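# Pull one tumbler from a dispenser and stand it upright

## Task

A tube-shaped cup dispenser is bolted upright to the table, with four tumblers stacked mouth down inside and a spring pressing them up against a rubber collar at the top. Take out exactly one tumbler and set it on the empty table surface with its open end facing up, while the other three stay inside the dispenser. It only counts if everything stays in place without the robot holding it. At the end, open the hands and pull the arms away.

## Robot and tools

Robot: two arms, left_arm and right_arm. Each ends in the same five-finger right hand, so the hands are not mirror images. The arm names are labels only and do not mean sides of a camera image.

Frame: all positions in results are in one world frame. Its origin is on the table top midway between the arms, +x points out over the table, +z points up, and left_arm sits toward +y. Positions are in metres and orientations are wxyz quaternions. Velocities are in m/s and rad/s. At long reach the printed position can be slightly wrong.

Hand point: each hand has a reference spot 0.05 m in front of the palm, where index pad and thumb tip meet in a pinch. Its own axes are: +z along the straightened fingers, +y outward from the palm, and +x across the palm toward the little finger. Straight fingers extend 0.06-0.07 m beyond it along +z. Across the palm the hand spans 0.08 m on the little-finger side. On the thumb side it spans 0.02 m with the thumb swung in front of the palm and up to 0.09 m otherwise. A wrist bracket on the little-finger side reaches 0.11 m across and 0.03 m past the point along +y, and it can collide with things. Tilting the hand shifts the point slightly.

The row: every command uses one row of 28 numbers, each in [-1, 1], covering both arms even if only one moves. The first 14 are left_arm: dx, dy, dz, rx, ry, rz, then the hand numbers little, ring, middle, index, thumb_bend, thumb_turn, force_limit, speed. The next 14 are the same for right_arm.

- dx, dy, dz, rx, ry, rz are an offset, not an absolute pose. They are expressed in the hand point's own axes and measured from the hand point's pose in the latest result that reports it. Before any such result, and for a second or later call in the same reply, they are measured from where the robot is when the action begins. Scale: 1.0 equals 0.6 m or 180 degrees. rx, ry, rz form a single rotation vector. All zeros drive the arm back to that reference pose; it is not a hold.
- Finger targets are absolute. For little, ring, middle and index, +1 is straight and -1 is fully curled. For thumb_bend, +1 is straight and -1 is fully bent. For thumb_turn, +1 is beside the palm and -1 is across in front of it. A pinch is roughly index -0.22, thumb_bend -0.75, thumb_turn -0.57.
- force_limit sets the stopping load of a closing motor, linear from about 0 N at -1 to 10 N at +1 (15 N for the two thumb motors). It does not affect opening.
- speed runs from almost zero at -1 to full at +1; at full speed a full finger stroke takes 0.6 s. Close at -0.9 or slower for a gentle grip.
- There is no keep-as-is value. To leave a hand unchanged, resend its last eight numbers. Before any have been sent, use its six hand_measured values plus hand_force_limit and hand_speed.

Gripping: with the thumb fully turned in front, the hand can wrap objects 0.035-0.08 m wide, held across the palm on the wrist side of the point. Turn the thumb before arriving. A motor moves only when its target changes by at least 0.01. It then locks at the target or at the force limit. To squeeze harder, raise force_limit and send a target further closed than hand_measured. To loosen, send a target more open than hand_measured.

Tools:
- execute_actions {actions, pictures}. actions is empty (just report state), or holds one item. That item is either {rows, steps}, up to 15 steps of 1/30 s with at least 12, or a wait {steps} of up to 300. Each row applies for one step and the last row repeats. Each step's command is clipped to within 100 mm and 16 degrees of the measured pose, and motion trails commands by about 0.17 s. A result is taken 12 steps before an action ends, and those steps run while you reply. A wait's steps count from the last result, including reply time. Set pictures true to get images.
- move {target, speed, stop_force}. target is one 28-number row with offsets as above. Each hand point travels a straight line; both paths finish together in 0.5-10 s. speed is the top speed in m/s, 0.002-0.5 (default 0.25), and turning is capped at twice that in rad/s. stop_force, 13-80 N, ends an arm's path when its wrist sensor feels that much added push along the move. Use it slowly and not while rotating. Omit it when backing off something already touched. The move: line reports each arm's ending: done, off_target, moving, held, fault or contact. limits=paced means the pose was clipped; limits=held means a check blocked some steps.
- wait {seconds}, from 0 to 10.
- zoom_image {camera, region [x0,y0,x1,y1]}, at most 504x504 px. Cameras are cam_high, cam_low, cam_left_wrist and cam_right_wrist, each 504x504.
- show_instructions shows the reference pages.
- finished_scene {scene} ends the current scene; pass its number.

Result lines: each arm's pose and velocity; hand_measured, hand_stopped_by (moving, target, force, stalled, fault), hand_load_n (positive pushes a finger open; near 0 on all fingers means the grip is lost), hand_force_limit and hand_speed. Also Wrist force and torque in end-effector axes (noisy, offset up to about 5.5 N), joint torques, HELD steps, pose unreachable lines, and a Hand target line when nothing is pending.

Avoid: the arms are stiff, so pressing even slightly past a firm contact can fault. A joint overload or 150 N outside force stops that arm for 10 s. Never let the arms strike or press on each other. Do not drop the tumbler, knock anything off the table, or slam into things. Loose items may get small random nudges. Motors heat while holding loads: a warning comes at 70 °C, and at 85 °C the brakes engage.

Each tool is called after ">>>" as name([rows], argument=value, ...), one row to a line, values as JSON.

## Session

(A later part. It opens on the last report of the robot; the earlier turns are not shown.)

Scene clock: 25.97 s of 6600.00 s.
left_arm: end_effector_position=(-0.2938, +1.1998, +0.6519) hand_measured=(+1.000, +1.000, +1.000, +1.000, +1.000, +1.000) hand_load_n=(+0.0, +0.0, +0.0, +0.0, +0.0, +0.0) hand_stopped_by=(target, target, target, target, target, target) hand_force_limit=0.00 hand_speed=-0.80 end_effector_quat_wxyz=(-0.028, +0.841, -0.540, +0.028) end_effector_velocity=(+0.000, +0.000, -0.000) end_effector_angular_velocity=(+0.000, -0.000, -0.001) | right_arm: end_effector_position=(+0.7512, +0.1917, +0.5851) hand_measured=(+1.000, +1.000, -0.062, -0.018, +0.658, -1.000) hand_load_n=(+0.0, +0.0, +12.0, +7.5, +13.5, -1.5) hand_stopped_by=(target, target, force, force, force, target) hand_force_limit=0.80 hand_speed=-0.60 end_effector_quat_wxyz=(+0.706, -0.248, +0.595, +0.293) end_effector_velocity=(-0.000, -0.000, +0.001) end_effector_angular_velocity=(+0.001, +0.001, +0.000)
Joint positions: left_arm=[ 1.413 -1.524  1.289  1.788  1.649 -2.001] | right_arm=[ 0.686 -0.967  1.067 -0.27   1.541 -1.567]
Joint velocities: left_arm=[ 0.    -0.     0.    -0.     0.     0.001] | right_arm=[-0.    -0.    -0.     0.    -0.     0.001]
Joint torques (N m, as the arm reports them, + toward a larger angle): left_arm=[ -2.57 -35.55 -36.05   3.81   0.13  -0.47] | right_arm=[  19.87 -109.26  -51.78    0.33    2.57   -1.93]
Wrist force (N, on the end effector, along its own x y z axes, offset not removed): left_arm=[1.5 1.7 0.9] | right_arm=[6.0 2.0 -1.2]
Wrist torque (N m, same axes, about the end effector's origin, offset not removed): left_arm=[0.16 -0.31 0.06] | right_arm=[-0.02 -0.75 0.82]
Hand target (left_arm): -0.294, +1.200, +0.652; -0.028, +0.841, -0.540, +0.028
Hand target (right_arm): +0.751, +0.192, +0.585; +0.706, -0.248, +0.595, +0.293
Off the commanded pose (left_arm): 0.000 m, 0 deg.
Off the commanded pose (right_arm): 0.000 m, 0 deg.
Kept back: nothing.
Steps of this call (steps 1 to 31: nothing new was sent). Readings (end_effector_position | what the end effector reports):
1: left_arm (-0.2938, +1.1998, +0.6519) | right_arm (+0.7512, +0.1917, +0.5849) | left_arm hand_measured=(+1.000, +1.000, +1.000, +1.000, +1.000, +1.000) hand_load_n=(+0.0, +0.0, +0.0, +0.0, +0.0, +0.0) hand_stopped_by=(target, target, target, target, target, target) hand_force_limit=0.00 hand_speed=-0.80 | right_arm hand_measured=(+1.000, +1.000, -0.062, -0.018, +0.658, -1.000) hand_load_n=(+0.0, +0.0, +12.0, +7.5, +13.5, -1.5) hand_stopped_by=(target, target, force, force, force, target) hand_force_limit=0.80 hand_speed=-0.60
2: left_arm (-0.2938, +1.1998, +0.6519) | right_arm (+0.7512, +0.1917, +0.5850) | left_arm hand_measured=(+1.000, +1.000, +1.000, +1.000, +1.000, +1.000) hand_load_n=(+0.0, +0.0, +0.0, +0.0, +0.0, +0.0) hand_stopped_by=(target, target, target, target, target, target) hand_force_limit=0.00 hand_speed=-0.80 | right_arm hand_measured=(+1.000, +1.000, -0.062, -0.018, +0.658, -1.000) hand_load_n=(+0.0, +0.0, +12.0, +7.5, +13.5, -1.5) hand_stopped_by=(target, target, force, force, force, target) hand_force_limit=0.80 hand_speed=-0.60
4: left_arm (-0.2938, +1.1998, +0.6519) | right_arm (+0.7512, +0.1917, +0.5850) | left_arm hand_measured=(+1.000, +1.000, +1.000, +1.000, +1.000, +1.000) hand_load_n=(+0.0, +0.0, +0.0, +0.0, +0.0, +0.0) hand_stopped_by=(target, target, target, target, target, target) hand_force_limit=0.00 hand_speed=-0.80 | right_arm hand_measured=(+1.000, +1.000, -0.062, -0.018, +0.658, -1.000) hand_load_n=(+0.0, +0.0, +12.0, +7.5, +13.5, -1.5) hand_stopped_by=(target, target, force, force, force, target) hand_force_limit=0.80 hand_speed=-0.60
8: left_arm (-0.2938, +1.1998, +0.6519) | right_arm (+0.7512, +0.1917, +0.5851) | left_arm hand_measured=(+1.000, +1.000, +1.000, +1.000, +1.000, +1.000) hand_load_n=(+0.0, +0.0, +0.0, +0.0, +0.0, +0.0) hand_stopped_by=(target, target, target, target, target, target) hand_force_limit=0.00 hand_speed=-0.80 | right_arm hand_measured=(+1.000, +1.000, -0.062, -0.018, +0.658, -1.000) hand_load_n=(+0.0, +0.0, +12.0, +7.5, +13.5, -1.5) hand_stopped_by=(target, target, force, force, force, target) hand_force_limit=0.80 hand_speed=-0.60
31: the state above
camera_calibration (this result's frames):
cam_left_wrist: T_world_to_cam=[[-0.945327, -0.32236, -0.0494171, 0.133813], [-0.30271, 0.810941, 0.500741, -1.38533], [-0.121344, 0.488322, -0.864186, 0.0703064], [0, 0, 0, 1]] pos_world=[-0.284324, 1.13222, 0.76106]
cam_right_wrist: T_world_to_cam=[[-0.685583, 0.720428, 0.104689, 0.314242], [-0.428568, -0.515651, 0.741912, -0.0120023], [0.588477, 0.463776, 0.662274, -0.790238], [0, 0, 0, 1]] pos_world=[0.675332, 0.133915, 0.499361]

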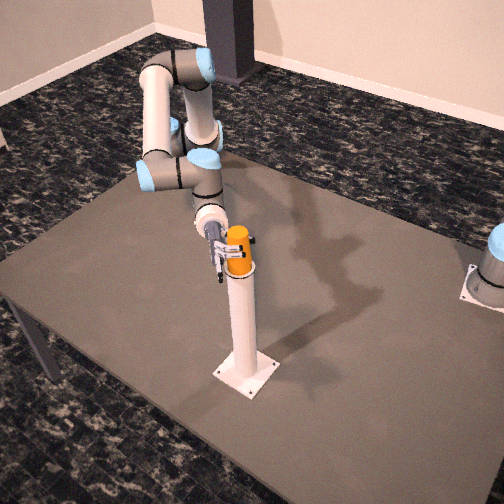

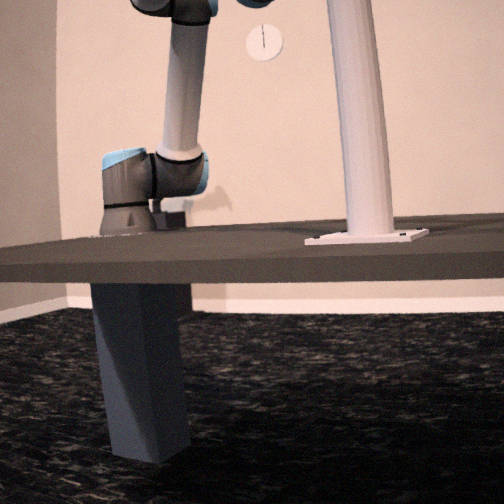

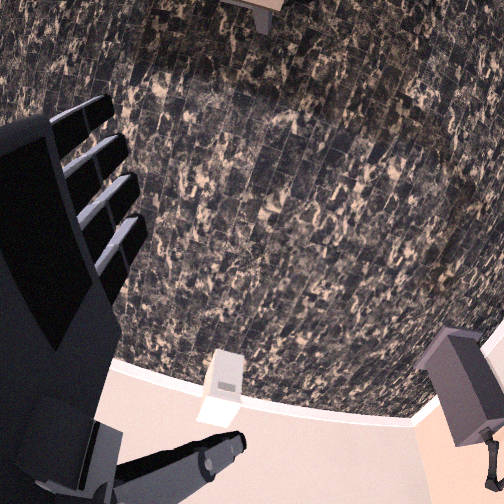

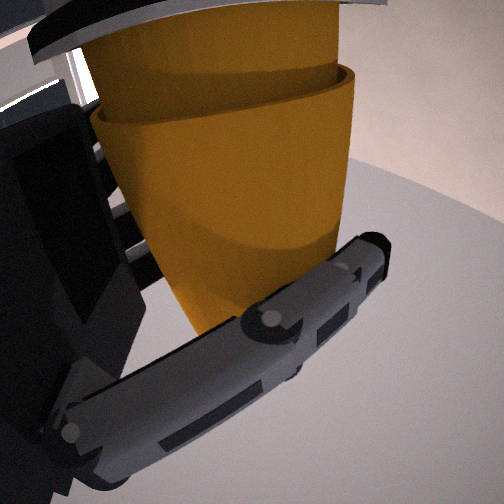

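>>> move(target=[0,0,0,0,0,0,1,1,1,1,1,1,0,-0.8,-0.131,0,0.0225,0,0,0,1,1,-0.8,-0.8,-0.8,-1,0.8,-0.6], speed=0.06)

Scene clock: 28.00 s of 6600.00 s.
left_arm: end_effector_position=(-0.2938, +1.1998, +0.6519) hand_measured=(+1.000, +1.000, +1.000, +1.000, +1.000, +1.000) hand_load_n=(+0.0, +0.0, +0.0, +0.0, +0.0, +0.0) hand_stopped_by=(target, target, target, target, target, target) hand_force_limit=0.00 hand_speed=-0.80 end_effector_quat_wxyz=(-0.028, +0.841, -0.540, +0.028) end_effector_velocity=(+0.000, +0.000, +0.000) end_effector_angular_velocity=(+0.000, -0.000, -0.000) | right_arm: end_effector_position=(+0.7511, +0.1918, +0.6645) hand_measured=(+1.000, +1.000, -0.062, -0.018, +0.658, -1.000) hand_load_n=(+0.0, +0.0, +12.0, +7.5, +13.5, -1.5) hand_stopped_by=(target, target, force, force, force, target) hand_force_limit=0.80 hand_speed=-0.60 end_effector_quat_wxyz=(+0.706, -0.248, +0.595, +0.293) end_effector_velocity=(+0.001, +0.000, +0.002) end_effector_angular_velocity=(-0.000, +0.002, -0.000)
Joint positions: left_arm=[ 1.413 -1.524  1.289  1.788  1.649 -2.001] | right_arm=[ 0.686 -0.972  0.936 -0.134  1.541 -1.567]
Joint velocities: left_arm=[-0.     0.    -0.001 -0.     0.    -0.   ] | right_arm=[-0.001  0.002 -0.007  0.007 -0.     0.001]
Joint torques (N m, as the arm reports them, + toward a larger angle): left_arm=[ -3.22 -35.77 -36.17   3.42   0.21  -0.25] | right_arm=[ 18.39 -78.95 -53.26   0.66   2.57  -0.37]
Wrist force (N, on the end effector, along its own x y z axes, offset not removed): left_arm=[0.2 2.6 1.4] | right_arm=[4.8 -1.4 -2.1]
Wrist torque (N m, same axes, about the end effector's origin, offset not removed): left_arm=[0.34 -0.03 0.03] | right_arm=[-0.43 -0.61 0.58]
Hand target (left_arm): -0.294, +1.200, +0.652; -0.028, +0.841, -0.540, +0.028
Hand target (right_arm): +0.751, +0.192, +0.665; +0.706, -0.248, +0.595, +0.293
Off the commanded pose (left_arm): 0.000 m, 0 deg.
Off the commanded pose (right_arm): 0.000 m, 0 deg.
Kept back: nothing.
move: done
camera_calibration (this result's frames):
cam_left_wrist: T_world_to_cam=[[-0.945327, -0.32236, -0.049417, 0.133813], [-0.30271, 0.810941, 0.500741, -1.38533], [-0.121344, 0.488323, -0.864185, 0.0703062], [0, 0, 0, 1]] pos_world=[-0.284324, 1.13222, 0.76106]
cam_right_wrist: T_world_to_cam=[[-0.685588, 0.720419, 0.104713, 0.305788], [-0.428598, -0.515705, 0.741857, -0.0708227], [0.588449, 0.463728, 0.662332, -0.842787], [0, 0, 0, 1]] pos_world=[0.675227, 0.134005, 0.578725]

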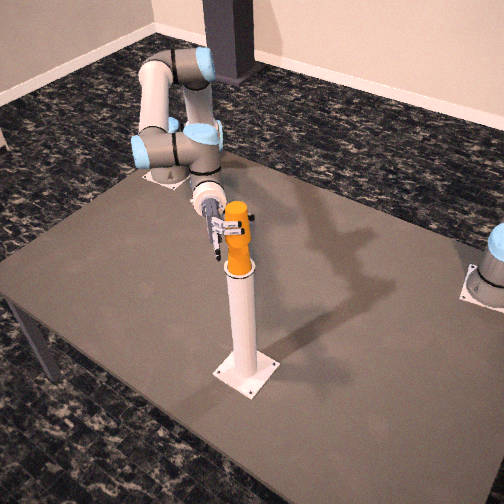

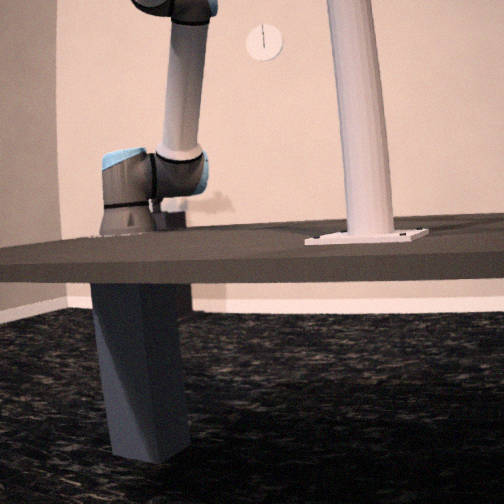

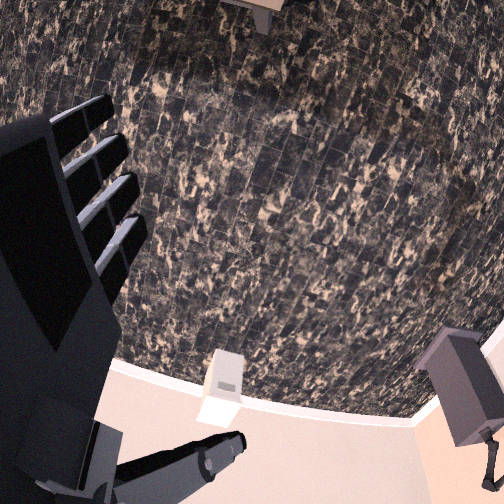

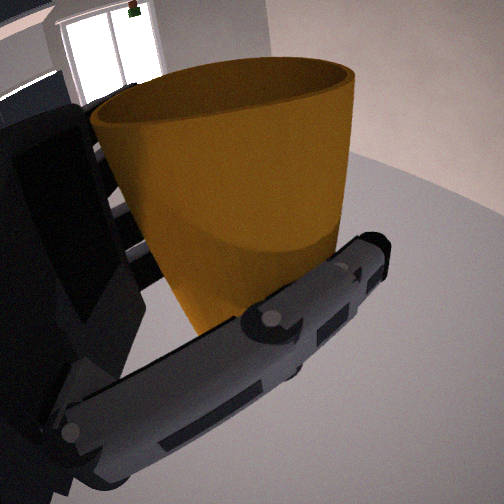

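>>> zoom_image(camera="cam_high", region=[180, 180, 300, 300])

Region (180, 180, 300, 300) of cam_high's 504x504 image, scaled by 4.200, with more detail than that image has.

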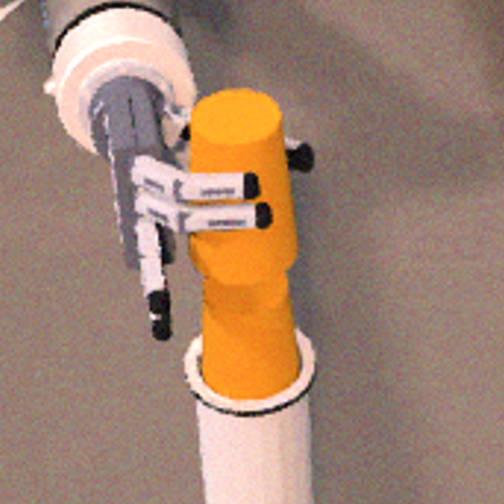

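>>> move(target=[0,0,0,0,0,0,1,1,1,1,1,1,0,-0.8,-0.063,-0.212,-0.519,-0.085,0,-0.4926,1,1,-0.8,-0.8,-0.8,-1,0.8,-0.6], speed=0.4)

Scene clock: 32.87 s of 6600.00 s.
left_arm: end_effector_position=(-0.2938, +1.1998, +0.6519) hand_measured=(+1.000, +1.000, +1.000, +1.000, +1.000, +1.000) hand_load_n=(+0.0, +0.0, +0.0, +0.0, +0.0, +0.0) hand_stopped_by=(target, target, target, target, target, target) hand_force_limit=0.00 hand_speed=-0.80 end_effector_quat_wxyz=(-0.028, +0.841, -0.540, +0.028) end_effector_velocity=(+0.000, -0.000, +0.000) end_effector_angular_velocity=(+0.001, -0.000, +0.000) | right_arm: end_effector_position=(+0.6203, -0.1199, +0.6490) hand_measured=(+1.000, +1.000, -0.062, -0.018, +0.658, -1.000) hand_load_n=(+0.0, +0.0, +12.0, +7.5, +13.5, -1.5) hand_stopped_by=(target, target, force, force, force, target) hand_force_limit=0.80 hand_speed=-0.60 end_effector_quat_wxyz=(+0.674, -0.674, +0.214, -0.213) end_effector_velocity=(-0.000, -0.003, -0.001) end_effector_angular_velocity=(-0.010, -0.008, -0.001)
Joint positions: left_arm=[ 1.413 -1.524  1.289  1.788  1.649 -2.001] | right_arm=[ 0.44  -1.515  1.451  0.065  1.124 -3.141]
Joint velocities: left_arm=[-0.    -0.    -0.001  0.     0.    -0.   ] | right_arm=[-0.002 -0.003  0.001  0.006 -0.001 -0.014]
Joint torques (N m, as the arm reports them, + toward a larger angle): left_arm=[ -2.27 -38.21 -35.27   3.66   0.49  -0.4 ] | right_arm=[-16.81 -62.67 -38.87   1.36  -2.5   -1.96]
Wrist force (N, on the end effector, along its own x y z axes, offset not removed): left_arm=[-1.6 3.1 1.7] | right_arm=[3.4 -0.6 -1.9]
Wrist torque (N m, same axes, about the end effector's origin, offset not removed): left_arm=[0.35 0.28 -0.02] | right_arm=[-0.40 -0.46 0.59]
Hand target (left_arm): -0.294, +1.200, +0.652; -0.028, +0.841, -0.540, +0.028
Hand target (right_arm): +0.620, -0.120, +0.649; +0.674, -0.675, +0.213, -0.213
Off the commanded pose (left_arm): 0.000 m, 0 deg.
Off the commanded pose (right_arm): 0.000 m, 0 deg.
Kept back: nothing.
move: done
camera_calibration (this result's frames):
cam_left_wrist: T_world_to_cam=[[-0.945327, -0.32236, -0.049417, 0.133813], [-0.30271, 0.810941, 0.500741, -1.38533], [-0.121344, 0.488323, -0.864186, 0.0703063], [0, 0, 0, 1]] pos_world=[-0.284324, 1.13222, 0.76106]
cam_right_wrist: T_world_to_cam=[[-0.0578312, 0.0940011, -0.993891, 0.690771], [-0.996819, 0.0492486, 0.0626595, 0.584846], [0.0548378, 0.994353, 0.090854, 0.154486], [0, 0, 0, 1]] pos_world=[0.614462, -0.247349, 0.63587]

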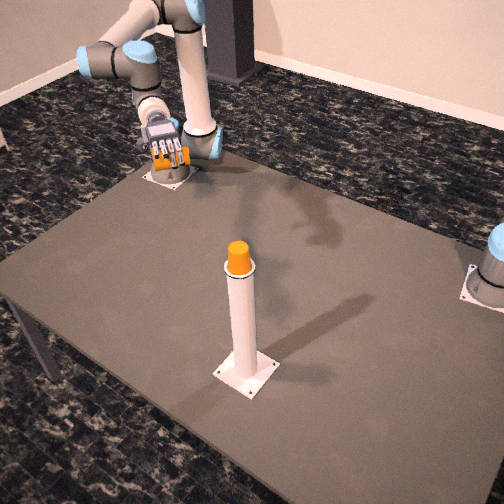

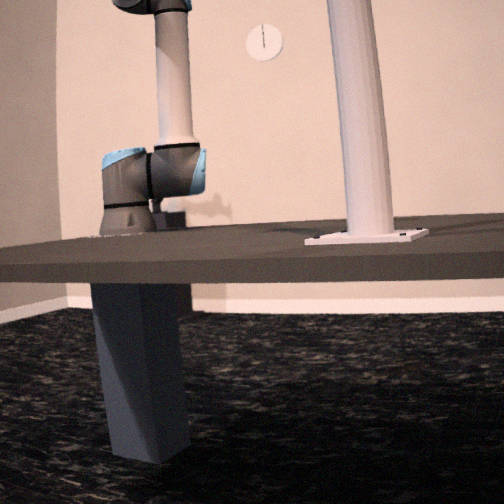

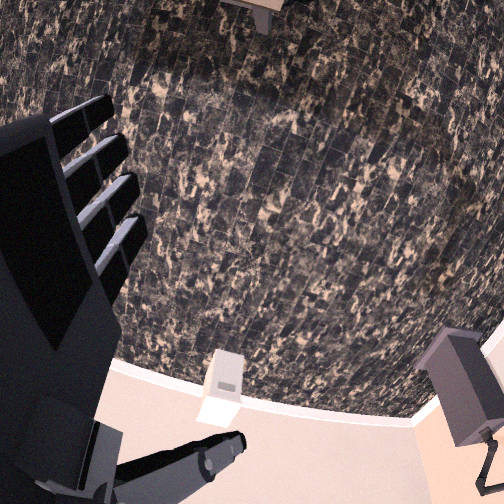

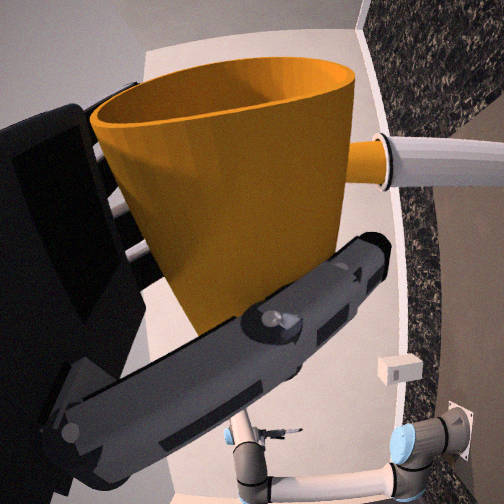

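>>> move(target=[0,0,0,0,0,0,1,1,1,1,1,1,0,-0.8,0,0.94,0,-0.085,0,-0.4926,1,1,-0.8,-0.8,-0.8,-1,0.8,-0.6], speed=0.4)

Scene clock: 35.90 s of 6600.00 s.
left_arm: end_effector_position=(-0.2938, +1.1998, +0.6519) hand_measured=(+1.000, +1.000, +1.000, +1.000, +1.000, +1.000) hand_load_n=(+0.0, +0.0, +0.0, +0.0, +0.0, +0.0) hand_stopped_by=(target, target, target, target, target, target) hand_force_limit=0.00 hand_speed=-0.80 end_effector_quat_wxyz=(-0.028, +0.841, -0.540, +0.028) end_effector_velocity=(-0.000, +0.000, -0.000) end_effector_angular_velocity=(+0.000, +0.000, -0.001) | right_arm: end_effector_position=(+0.6197, -0.1201, +0.0857) hand_measured=(+1.000, +1.000, -0.062, -0.018, +0.658, -1.000) hand_load_n=(+0.0, +0.0, +12.0, +7.5, +13.5, -1.0) hand_stopped_by=(target, target, force, force, force, target) hand_force_limit=0.80 hand_speed=-0.60 end_effector_quat_wxyz=(-0.248, +0.707, +0.293, +0.594) end_effector_velocity=(+0.001, +0.000, -0.004) end_effector_angular_velocity=(-0.005, -0.008, -0.001)
Joint positions: left_arm=[ 1.413 -1.524  1.289  1.788  1.649 -2.001] | right_arm=[ 0.66  -1.094  1.986 -0.72   1.515 -4.72 ]
Joint velocities: left_arm=[-0.     0.    -0.    -0.    -0.     0.001] | right_arm=[ 0.001  0.007  0.    -0.009  0.003 -0.009]
Joint torques (N m, as the arm reports them, + toward a larger angle): left_arm=[ -0.91 -35.31 -34.86   3.3    0.4   -0.59] | right_arm=[ 17.23 -55.45 -22.83  -3.43   2.97  -2.39]
Wrist force (N, on the end effector, along its own x y z axes, offset not removed): left_arm=[0.9 2.6 2.5] | right_arm=[3.1 -0.6 -1.2]
Wrist torque (N m, same axes, about the end effector's origin, offset not removed): left_arm=[0.28 -0.20 0.10] | right_arm=[-0.33 -0.48 0.64]
Hand target (left_arm): -0.294, +1.200, +0.652; -0.028, +0.841, -0.540, +0.028
Hand target (right_arm): +0.620, -0.120, +0.085; -0.247, +0.707, +0.293, +0.595
Off the commanded pose (left_arm): 0.000 m, 0 deg.
Off the commanded pose (right_arm): 0.001 m, 0 deg.
Kept back: nothing.
move: done
camera_calibration (this result's frames):
cam_left_wrist: T_world_to_cam=[[-0.945326, -0.32236, -0.049417, 0.133813], [-0.30271, 0.810941, 0.500741, -1.38533], [-0.121344, 0.488323, -0.864186, 0.0703063], [0, 0, 0, 1]] pos_world=[-0.284324, 1.13222, 0.76106]
cam_right_wrist: T_world_to_cam=[[0.722765, -0.682556, -0.108299, -0.521985], [-0.516962, -0.429973, -0.740185, 0.333493], [0.458652, 0.590966, -0.663624, -0.0281622], [0, 0, 0, 1]] pos_world=[0.562593, -0.196248, 0.171627]

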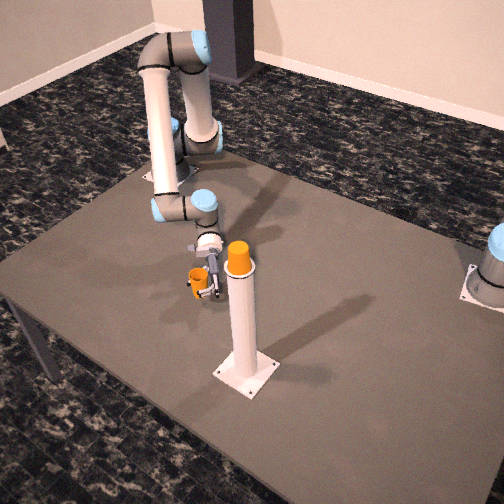

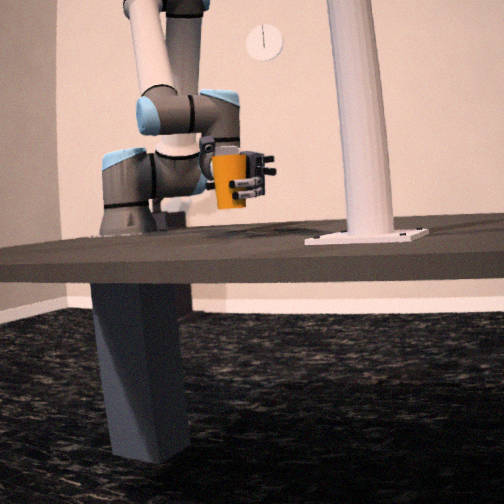

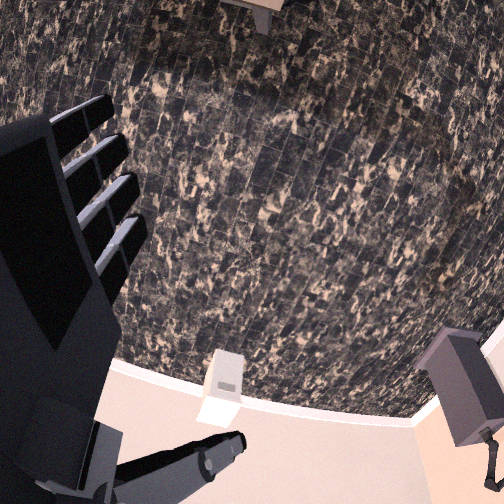

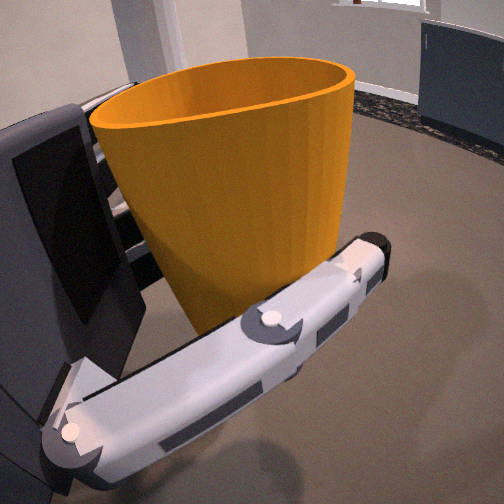

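>>> move(target=[0,0,0,0,0,0,1,1,1,1,1,1,0,-0.8,-0.075,0,0.013,0,0,0,1,1,-0.8,-0.8,-0.8,-1,0.8,-0.6], speed=0.06)

>>> zoom_image(camera="cam_low", region=[180, 160, 290, 250])

Scene clock: 38.03 s of 6600.00 s.
left_arm: end_effector_position=(-0.2938, +1.1998, +0.6519) hand_measured=(+1.000, +1.000, +1.000, +1.000, +1.000, +1.000) hand_load_n=(+0.0, +0.0, +0.0, +0.0, +0.0, +0.0) hand_stopped_by=(target, target, target, target, target, target) hand_force_limit=0.00 hand_speed=-0.80 end_effector_quat_wxyz=(-0.028, +0.841, -0.540, +0.028) end_effector_velocity=(+0.000, +0.000, +0.000) end_effector_angular_velocity=(+0.001, -0.000, -0.000) | right_arm: end_effector_position=(+0.6197, -0.1200, +0.0405) hand_measured=(+1.000, +1.000, -0.062, -0.018, +0.658, -1.000) hand_load_n=(+0.0, +0.0, +12.0, +7.5, +13.5, -1.0) hand_stopped_by=(target, target, force, force, force, target) hand_force_limit=0.80 hand_speed=-0.60 end_effector_quat_wxyz=(-0.248, +0.707, +0.293, +0.594) end_effector_velocity=(+0.000, +0.000, -0.002) end_effector_angular_velocity=(+0.001, -0.001, -0.000)
Joint positions: left_arm=[ 1.413 -1.524  1.289  1.788  1.649 -2.001] | right_arm=[ 0.66  -1.029  1.997 -0.796  1.515 -4.72 ]
Joint velocities: left_arm=[-0.    -0.    -0.    -0.001  0.    -0.   ] | right_arm=[-0.     0.004  0.    -0.007 -0.     0.   ]
Joint torques (N m, as the arm reports them, + toward a larger angle): left_arm=[ -2.75 -35.63 -35.07   3.58   0.28  -0.7 ] | right_arm=[ 11.48 -51.96 -20.51  -3.47  -2.6    2.06]
Wrist force (N, on the end effector, along its own x y z axes, offset not removed): left_arm=[0.8 2.4 0.9] | right_arm=[2.8 2.3 -0.5]
Wrist torque (N m, same axes, about the end effector's origin, offset not removed): left_arm=[0.29 -0.16 0.09] | right_arm=[0.07 -0.42 0.71]
Hand target (left_arm): -0.294, +1.200, +0.652; -0.028, +0.841, -0.540, +0.028
Hand target (right_arm): +0.620, -0.120, +0.040; -0.248, +0.707, +0.293, +0.594
Off the commanded pose (left_arm): 0.000 m, 0 deg.
Off the commanded pose (right_arm): 0.000 m, 0 deg.
Kept back: nothing.
move: done
camera_calibration (this result's frames):
cam_left_wrist: T_world_to_cam=[[-0.945326, -0.32236, -0.0494171, 0.133813], [-0.30271, 0.810941, 0.500741, -1.38533], [-0.121344, 0.488322, -0.864186, 0.0703064], [0, 0, 0, 1]] pos_world=[-0.284324, 1.13222, 0.76106]
cam_right_wrist: T_world_to_cam=[[0.722771, -0.68255, -0.108291, -0.526789], [-0.516965, -0.429996, -0.74017, 0.300022], [0.458638, 0.590956, -0.663643, -0.05816], [0, 0, 0, 1]] pos_world=[0.562523, -0.196181, 0.126423]

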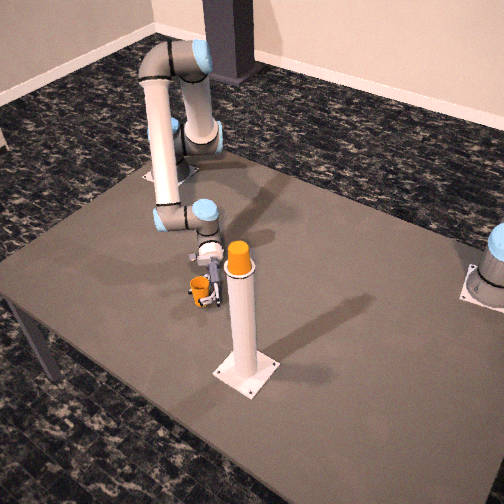

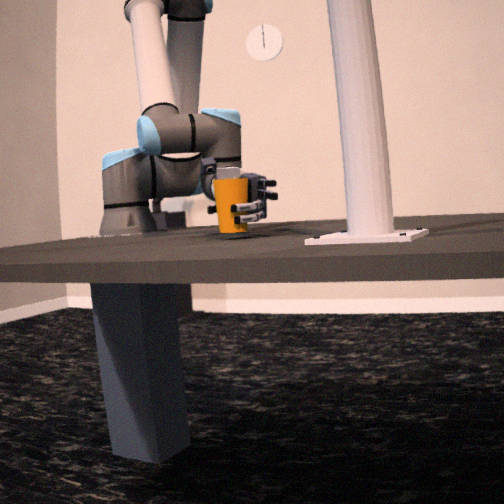

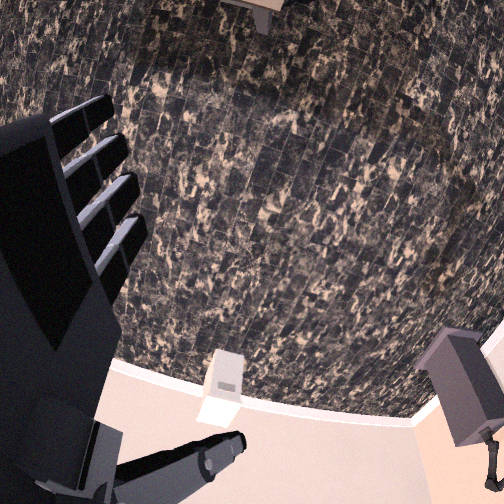

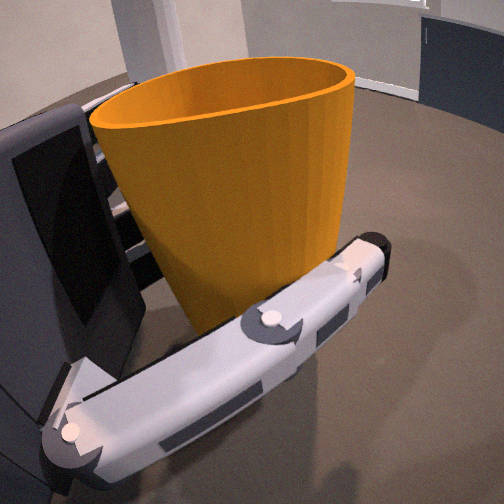

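Region (180, 160, 290, 250) of cam_low's 504x504 image, scaled by 4.582, with more detail than that image has; it fills the top 412 rows of this view, and the rest is white.

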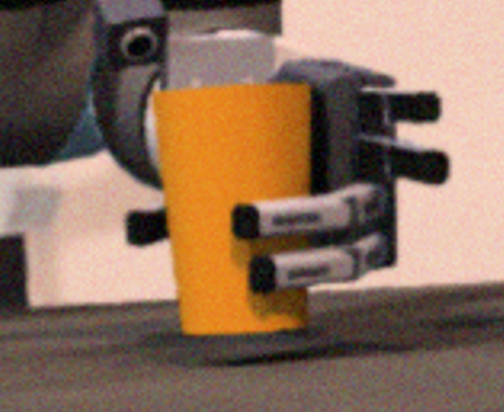

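>>> move(target=[0,0,0,0,0,0,1,1,1,1,1,1,0,-0.8,-0.0213,0,0.0037,0,0,0,1,1,-0.8,-0.8,-0.8,-1,0.8,-0.6], speed=0.005, stop_force=13)

>>> zoom_image(camera="cam_low", region=[180, 160, 290, 250])

Scene clock: 42.80 s of 6600.00 s.
left_arm: end_effector_position=(-0.2938, +1.1998, +0.6519) hand_measured=(+1.000, +1.000, +1.000, +1.000, +1.000, +1.000) hand_load_n=(+0.0, +0.0, +0.0, +0.0, +0.0, +0.0) hand_stopped_by=(target, target, target, target, target, target) hand_force_limit=0.00 hand_speed=-0.80 end_effector_quat_wxyz=(-0.028, +0.841, -0.540, +0.028) end_effector_velocity=(-0.000, -0.000, +0.000) end_effector_angular_velocity=(+0.000, +0.000, -0.000) | right_arm: end_effector_position=(+0.6196, -0.1200, +0.0277) hand_measured=(+1.000, +1.000, -0.062, -0.018, +0.658, -1.000) hand_load_n=(+0.0, +0.0, +12.0, +7.5, +13.5, -1.0) hand_stopped_by=(target, target, force, force, force, target) hand_force_limit=0.80 hand_speed=-0.60 end_effector_quat_wxyz=(-0.248, +0.707, +0.293, +0.594) end_effector_velocity=(-0.000, +0.000, -0.001) end_effector_angular_velocity=(-0.000, -0.001, +0.000)
Joint positions: left_arm=[ 1.413 -1.524  1.289  1.788  1.649 -2.001] | right_arm=[ 0.66  -1.01   1.999 -0.817  1.515 -4.72 ]
Joint velocities: left_arm=[ 0. -0. -0. -0. -0.  0.] | right_arm=[ 0.     0.001  0.    -0.002  0.    -0.001]
Joint torques (N m, as the arm reports them, + toward a larger angle): left_arm=[ -0.37 -37.21 -35.55   3.47   0.46  -0.53] | right_arm=[ 19.34 -55.79 -18.66  -3.81   1.72   1.77]
Wrist force (N, on the end effector, along its own x y z axes, offset not removed): left_arm=[-0.9 1.5 1.3] | right_arm=[3.0 0.1 -2.6]
Wrist torque (N m, same axes, about the end effector's origin, offset not removed): left_arm=[0.09 0.14 -0.08] | right_arm=[-0.21 -0.34 0.61]
Hand target (left_arm): -0.294, +1.200, +0.652; -0.028, +0.841, -0.540, +0.028
Hand target (right_arm): +0.620, -0.120, +0.028; -0.248, +0.707, +0.293, +0.594
Off the commanded pose (left_arm): 0.000 m, 0 deg.
Off the commanded pose (right_arm): 0.000 m, 0 deg.
Kept back: nothing.
move: done
camera_calibration (this result's frames):
cam_left_wrist: T_world_to_cam=[[-0.945327, -0.322359, -0.0494171, 0.133813], [-0.30271, 0.810941, 0.500741, -1.38533], [-0.121344, 0.488323, -0.864186, 0.0703064], [0, 0, 0, 1]] pos_world=[-0.284324, 1.13222, 0.76106]
cam_right_wrist: T_world_to_cam=[[0.722788, -0.682531, -0.108301, -0.52816], [-0.516962, -0.430007, -0.740165, 0.290564], [0.458615, 0.59097, -0.663647, -0.0666377], [0, 0, 0, 1]] pos_world=[0.562519, -0.19616, 0.113641]

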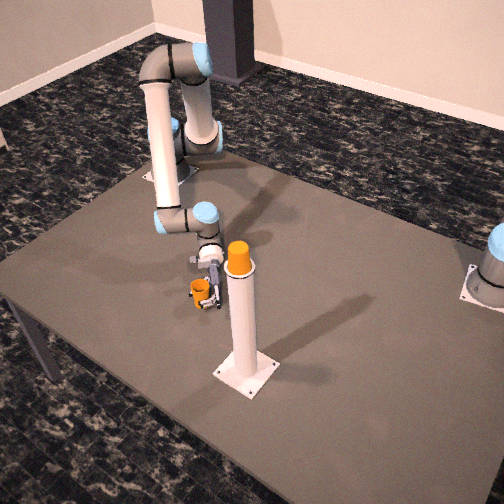

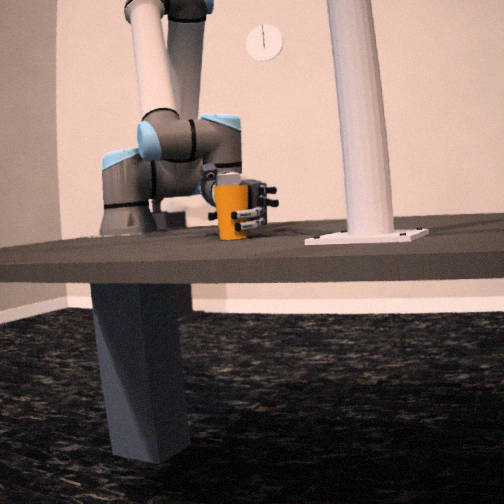

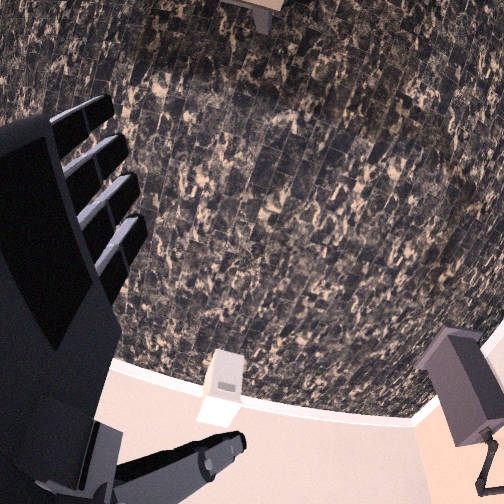

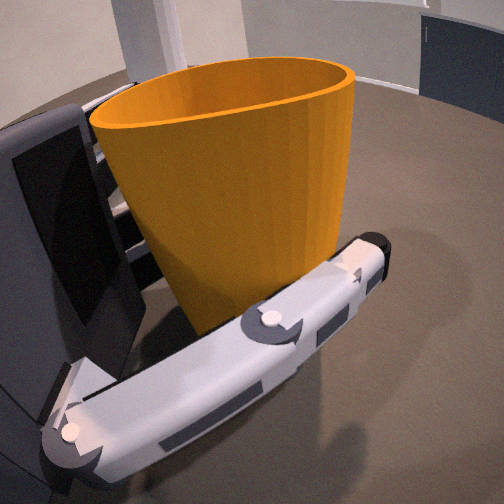

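Region (180, 160, 290, 250) of cam_low's 504x504 image, scaled by 4.582, with more detail than that image has; it fills the top 412 rows of this view, and the rest is white.

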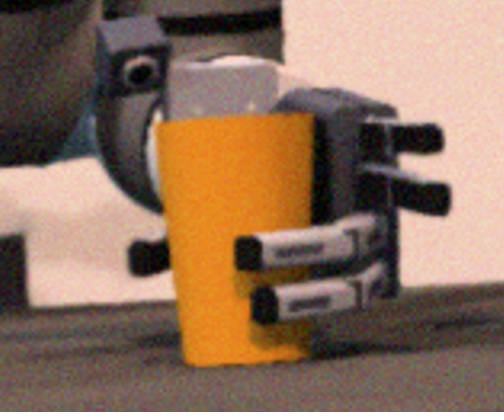

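>>> move(target=[0,0,0,0,0,0,1,1,1,1,1,1,0,-0.8,-0.0058,0,0.001,0,0,0,1,1,-0.8,-0.8,-0.8,-1,0.8,-0.6], speed=0.003, stop_force=13)

Scene clock: 44.10 s of 6600.00 s.
left_arm: end_effector_position=(-0.2938, +1.1998, +0.6519) hand_measured=(+1.000, +1.000, +1.000, +1.000, +1.000, +1.000) hand_load_n=(+0.0, +0.0, +0.0, +0.0, +0.0, +0.0) hand_stopped_by=(target, target, target, target, target, target) hand_force_limit=0.00 hand_speed=-0.80 end_effector_quat_wxyz=(-0.028, +0.841, -0.540, +0.028) end_effector_velocity=(+0.000, +0.000, -0.001) end_effector_angular_velocity=(-0.002, -0.000, -0.000) | right_arm: end_effector_position=(+0.6197, -0.1199, +0.0259) hand_measured=(+1.000, +1.000, -0.062, -0.018, +0.658, -1.000) hand_load_n=(+0.0, +0.0, +10.5, +6.0, +14.5, -5.0) hand_stopped_by=(target, target, force, force, force, target) hand_force_limit=0.80 hand_speed=-0.60 end_effector_quat_wxyz=(-0.248, +0.707, +0.293, +0.594) end_effector_velocity=(+0.000, -0.000, +0.001) end_effector_angular_velocity=(-0.001, +0.000, -0.000)
Joint positions: left_arm=[ 1.413 -1.524  1.289  1.788  1.649 -2.001] | right_arm=[ 0.66  -1.007  1.999 -0.82   1.515 -4.72 ]
Joint velocities: left_arm=[-0.     0.001  0.001  0.001  0.     0.   ] | right_arm=[-0.    -0.001  0.     0.002  0.    -0.   ]
Joint torques (N m, as the arm reports them, + toward a larger angle): left_arm=[ -4.72 -35.66 -35.66   3.44   0.47  -0.4 ] | right_arm=[ 18.5  -69.62 -11.45   5.69   2.13   2.03]
Wrist force (N, on the end effector, along its own x y z axes, offset not removed): left_arm=[0.6 2.6 1.9] | right_arm=[24.1 1.4 -9.9]
Wrist torque (N m, same axes, about the end effector's origin, offset not removed): left_arm=[0.25 -0.08 0.01] | right_arm=[-0.02 -0.77 0.82]
Hand target (left_arm): -0.294, +1.200, +0.652; -0.028, +0.841, -0.540, +0.028
Hand target (right_arm): +0.620, -0.120, +0.026; -0.248, +0.707, +0.293, +0.594
Off the commanded pose (left_arm): 0.000 m, 0 deg.
Off the commanded pose (right_arm): 0.002 m, 0 deg.
Kept back: nothing.
move: contact (right_arm)
camera_calibration (this result's frames):
cam_left_wrist: T_world_to_cam=[[-0.945327, -0.32236, -0.049417, 0.133813], [-0.30271, 0.810941, 0.500741, -1.38533], [-0.121344, 0.488323, -0.864185, 0.0703062], [0, 0, 0, 1]] pos_world=[-0.284324, 1.13222, 0.76106]
cam_right_wrist: T_world_to_cam=[[0.722796, -0.682527, -0.108278, -0.528358], [-0.516846, -0.429894, -0.740311, 0.289243], [0.458734, 0.591057, -0.663487, -0.0679391], [0, 0, 0, 1]] pos_world=[0.562555, -0.196118, 0.111844]

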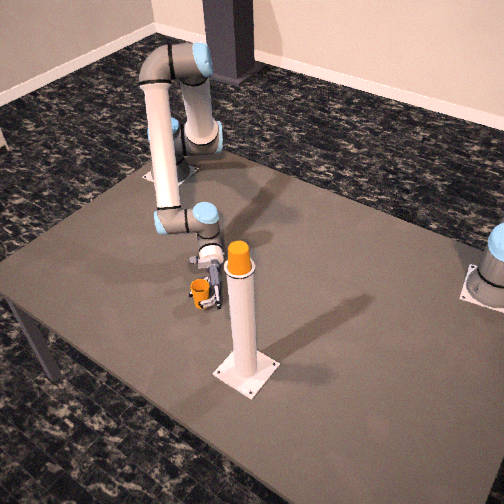

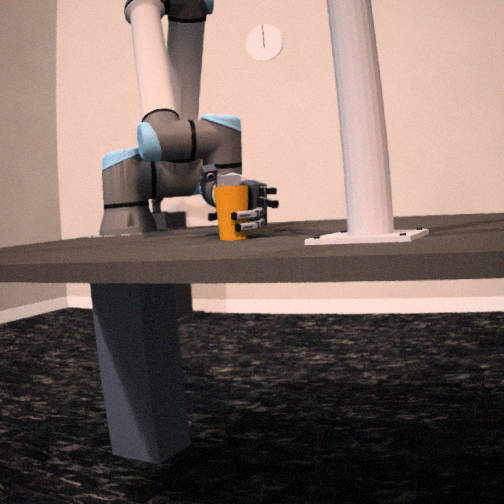

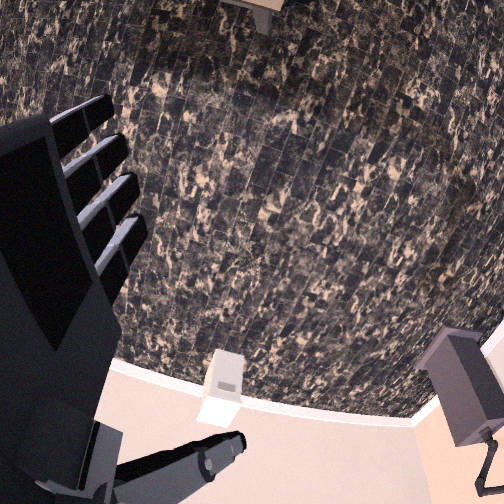

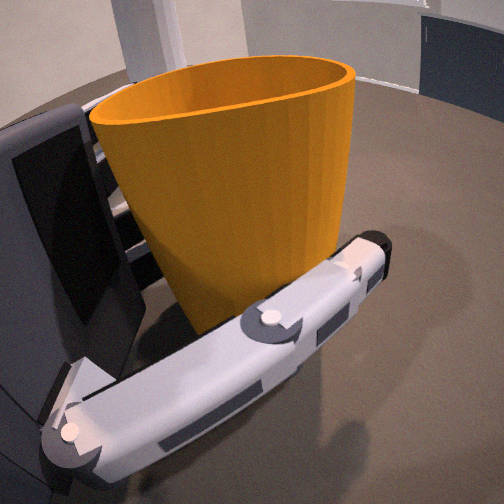

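Contact made. Releasing.

>>> move(target=[0,0,0,0,0,0,1,1,1,1,1,1,0,-0.8,0.001,0,0,0,0,0,1,1,1,1,1,-1,1,-0.2], speed=0.005)

Scene clock: 45.40 s of 6600.00 s.
left_arm: end_effector_position=(-0.2938, +1.1998, +0.6519) hand_measured=(+1.000, +1.000, +1.000, +1.000, +1.000, +1.000) hand_load_n=(+0.0, +0.0, +0.0, +0.0, +0.0, +0.0) hand_stopped_by=(target, target, target, target, target, target) hand_force_limit=0.00 hand_speed=-0.80 end_effector_quat_wxyz=(-0.028, +0.841, -0.540, +0.028) end_effector_velocity=(-0.000, -0.000, -0.000) end_effector_angular_velocity=(-0.002, +0.000, +0.000) | right_arm: end_effector_position=(+0.6198, -0.1199, +0.0265) hand_measured=(+1.000, +1.000, +1.000, +1.000, +1.000, -1.000) hand_load_n=(+0.0, +0.0, +0.0, +0.0, +0.0, +0.0) hand_stopped_by=(target, target, target, target, target, target) hand_force_limit=1.00 hand_speed=-0.20 end_effector_quat_wxyz=(-0.248, +0.707, +0.293, +0.594) end_effector_velocity=(+0.000, +0.000, +0.000) end_effector_angular_velocity=(+0.001, -0.001, +0.000)
Joint positions: left_arm=[ 1.413 -1.524  1.289  1.788  1.649 -2.001] | right_arm=[ 0.66  -1.008  1.999 -0.819  1.515 -4.72 ]
Joint velocities: left_arm=[ 0.    -0.     0.001  0.001 -0.     0.   ] | right_arm=[ 0.     0.    -0.    -0.002 -0.     0.   ]
Joint torques (N m, as the arm reports them, + toward a larger angle): left_arm=[ -3.14 -33.92 -35.73   3.41   0.06  -0.45] | right_arm=[ 19.78 -84.73 -32.28   1.74   1.93   2.29]
Wrist force (N, on the end effector, along its own x y z axes, offset not removed): left_arm=[1.9 2.1 0.7] | right_arm=[6.5 -0.2 -2.1]
Wrist torque (N m, same axes, about the end effector's origin, offset not removed): left_arm=[0.32 -0.25 0.13] | right_arm=[-0.21 -0.87 0.79]
Hand target (left_arm): -0.294, +1.200, +0.652; -0.028, +0.841, -0.540, +0.028
Hand target (right_arm): +0.620, -0.120, +0.027; -0.248, +0.707, +0.293, +0.594
Off the commanded pose (left_arm): 0.000 m, 0 deg.
Off the commanded pose (right_arm): 0.000 m, 0 deg.
Kept back: nothing.
move: done
camera_calibration (this result's frames):
cam_left_wrist: T_world_to_cam=[[-0.945327, -0.32236, -0.0494171, 0.133813], [-0.30271, 0.810941, 0.500741, -1.38533], [-0.121344, 0.488323, -0.864186, 0.0703064], [0, 0, 0, 1]] pos_world=[-0.284324, 1.13222, 0.76106]
cam_right_wrist: T_world_to_cam=[[0.7228, -0.682522, -0.108278, -0.528299], [-0.516844, -0.429899, -0.74031, 0.289744], [0.458729, 0.591059, -0.663489, -0.0676213], [0, 0, 0, 1]] pos_world=[0.562627, -0.196046, 0.112431]

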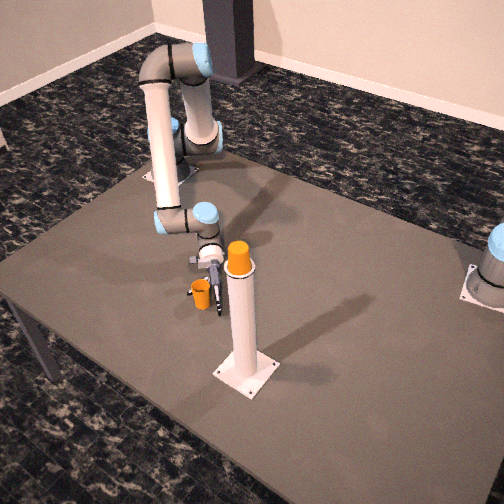

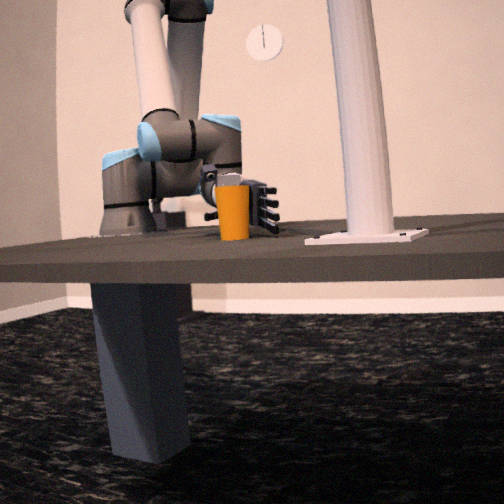

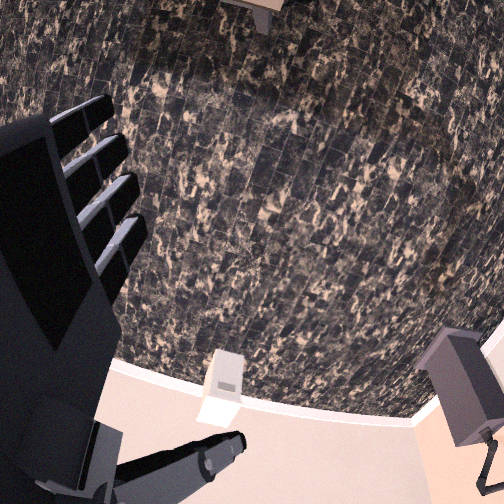

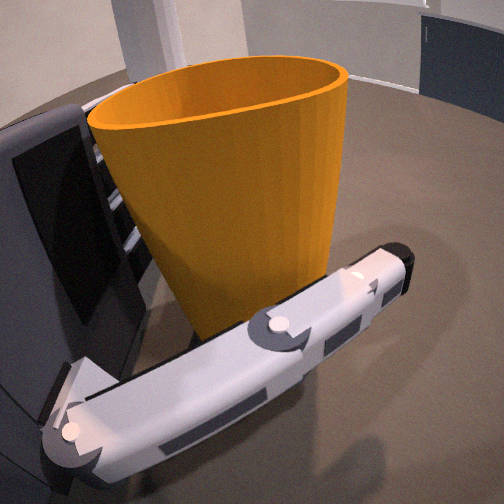

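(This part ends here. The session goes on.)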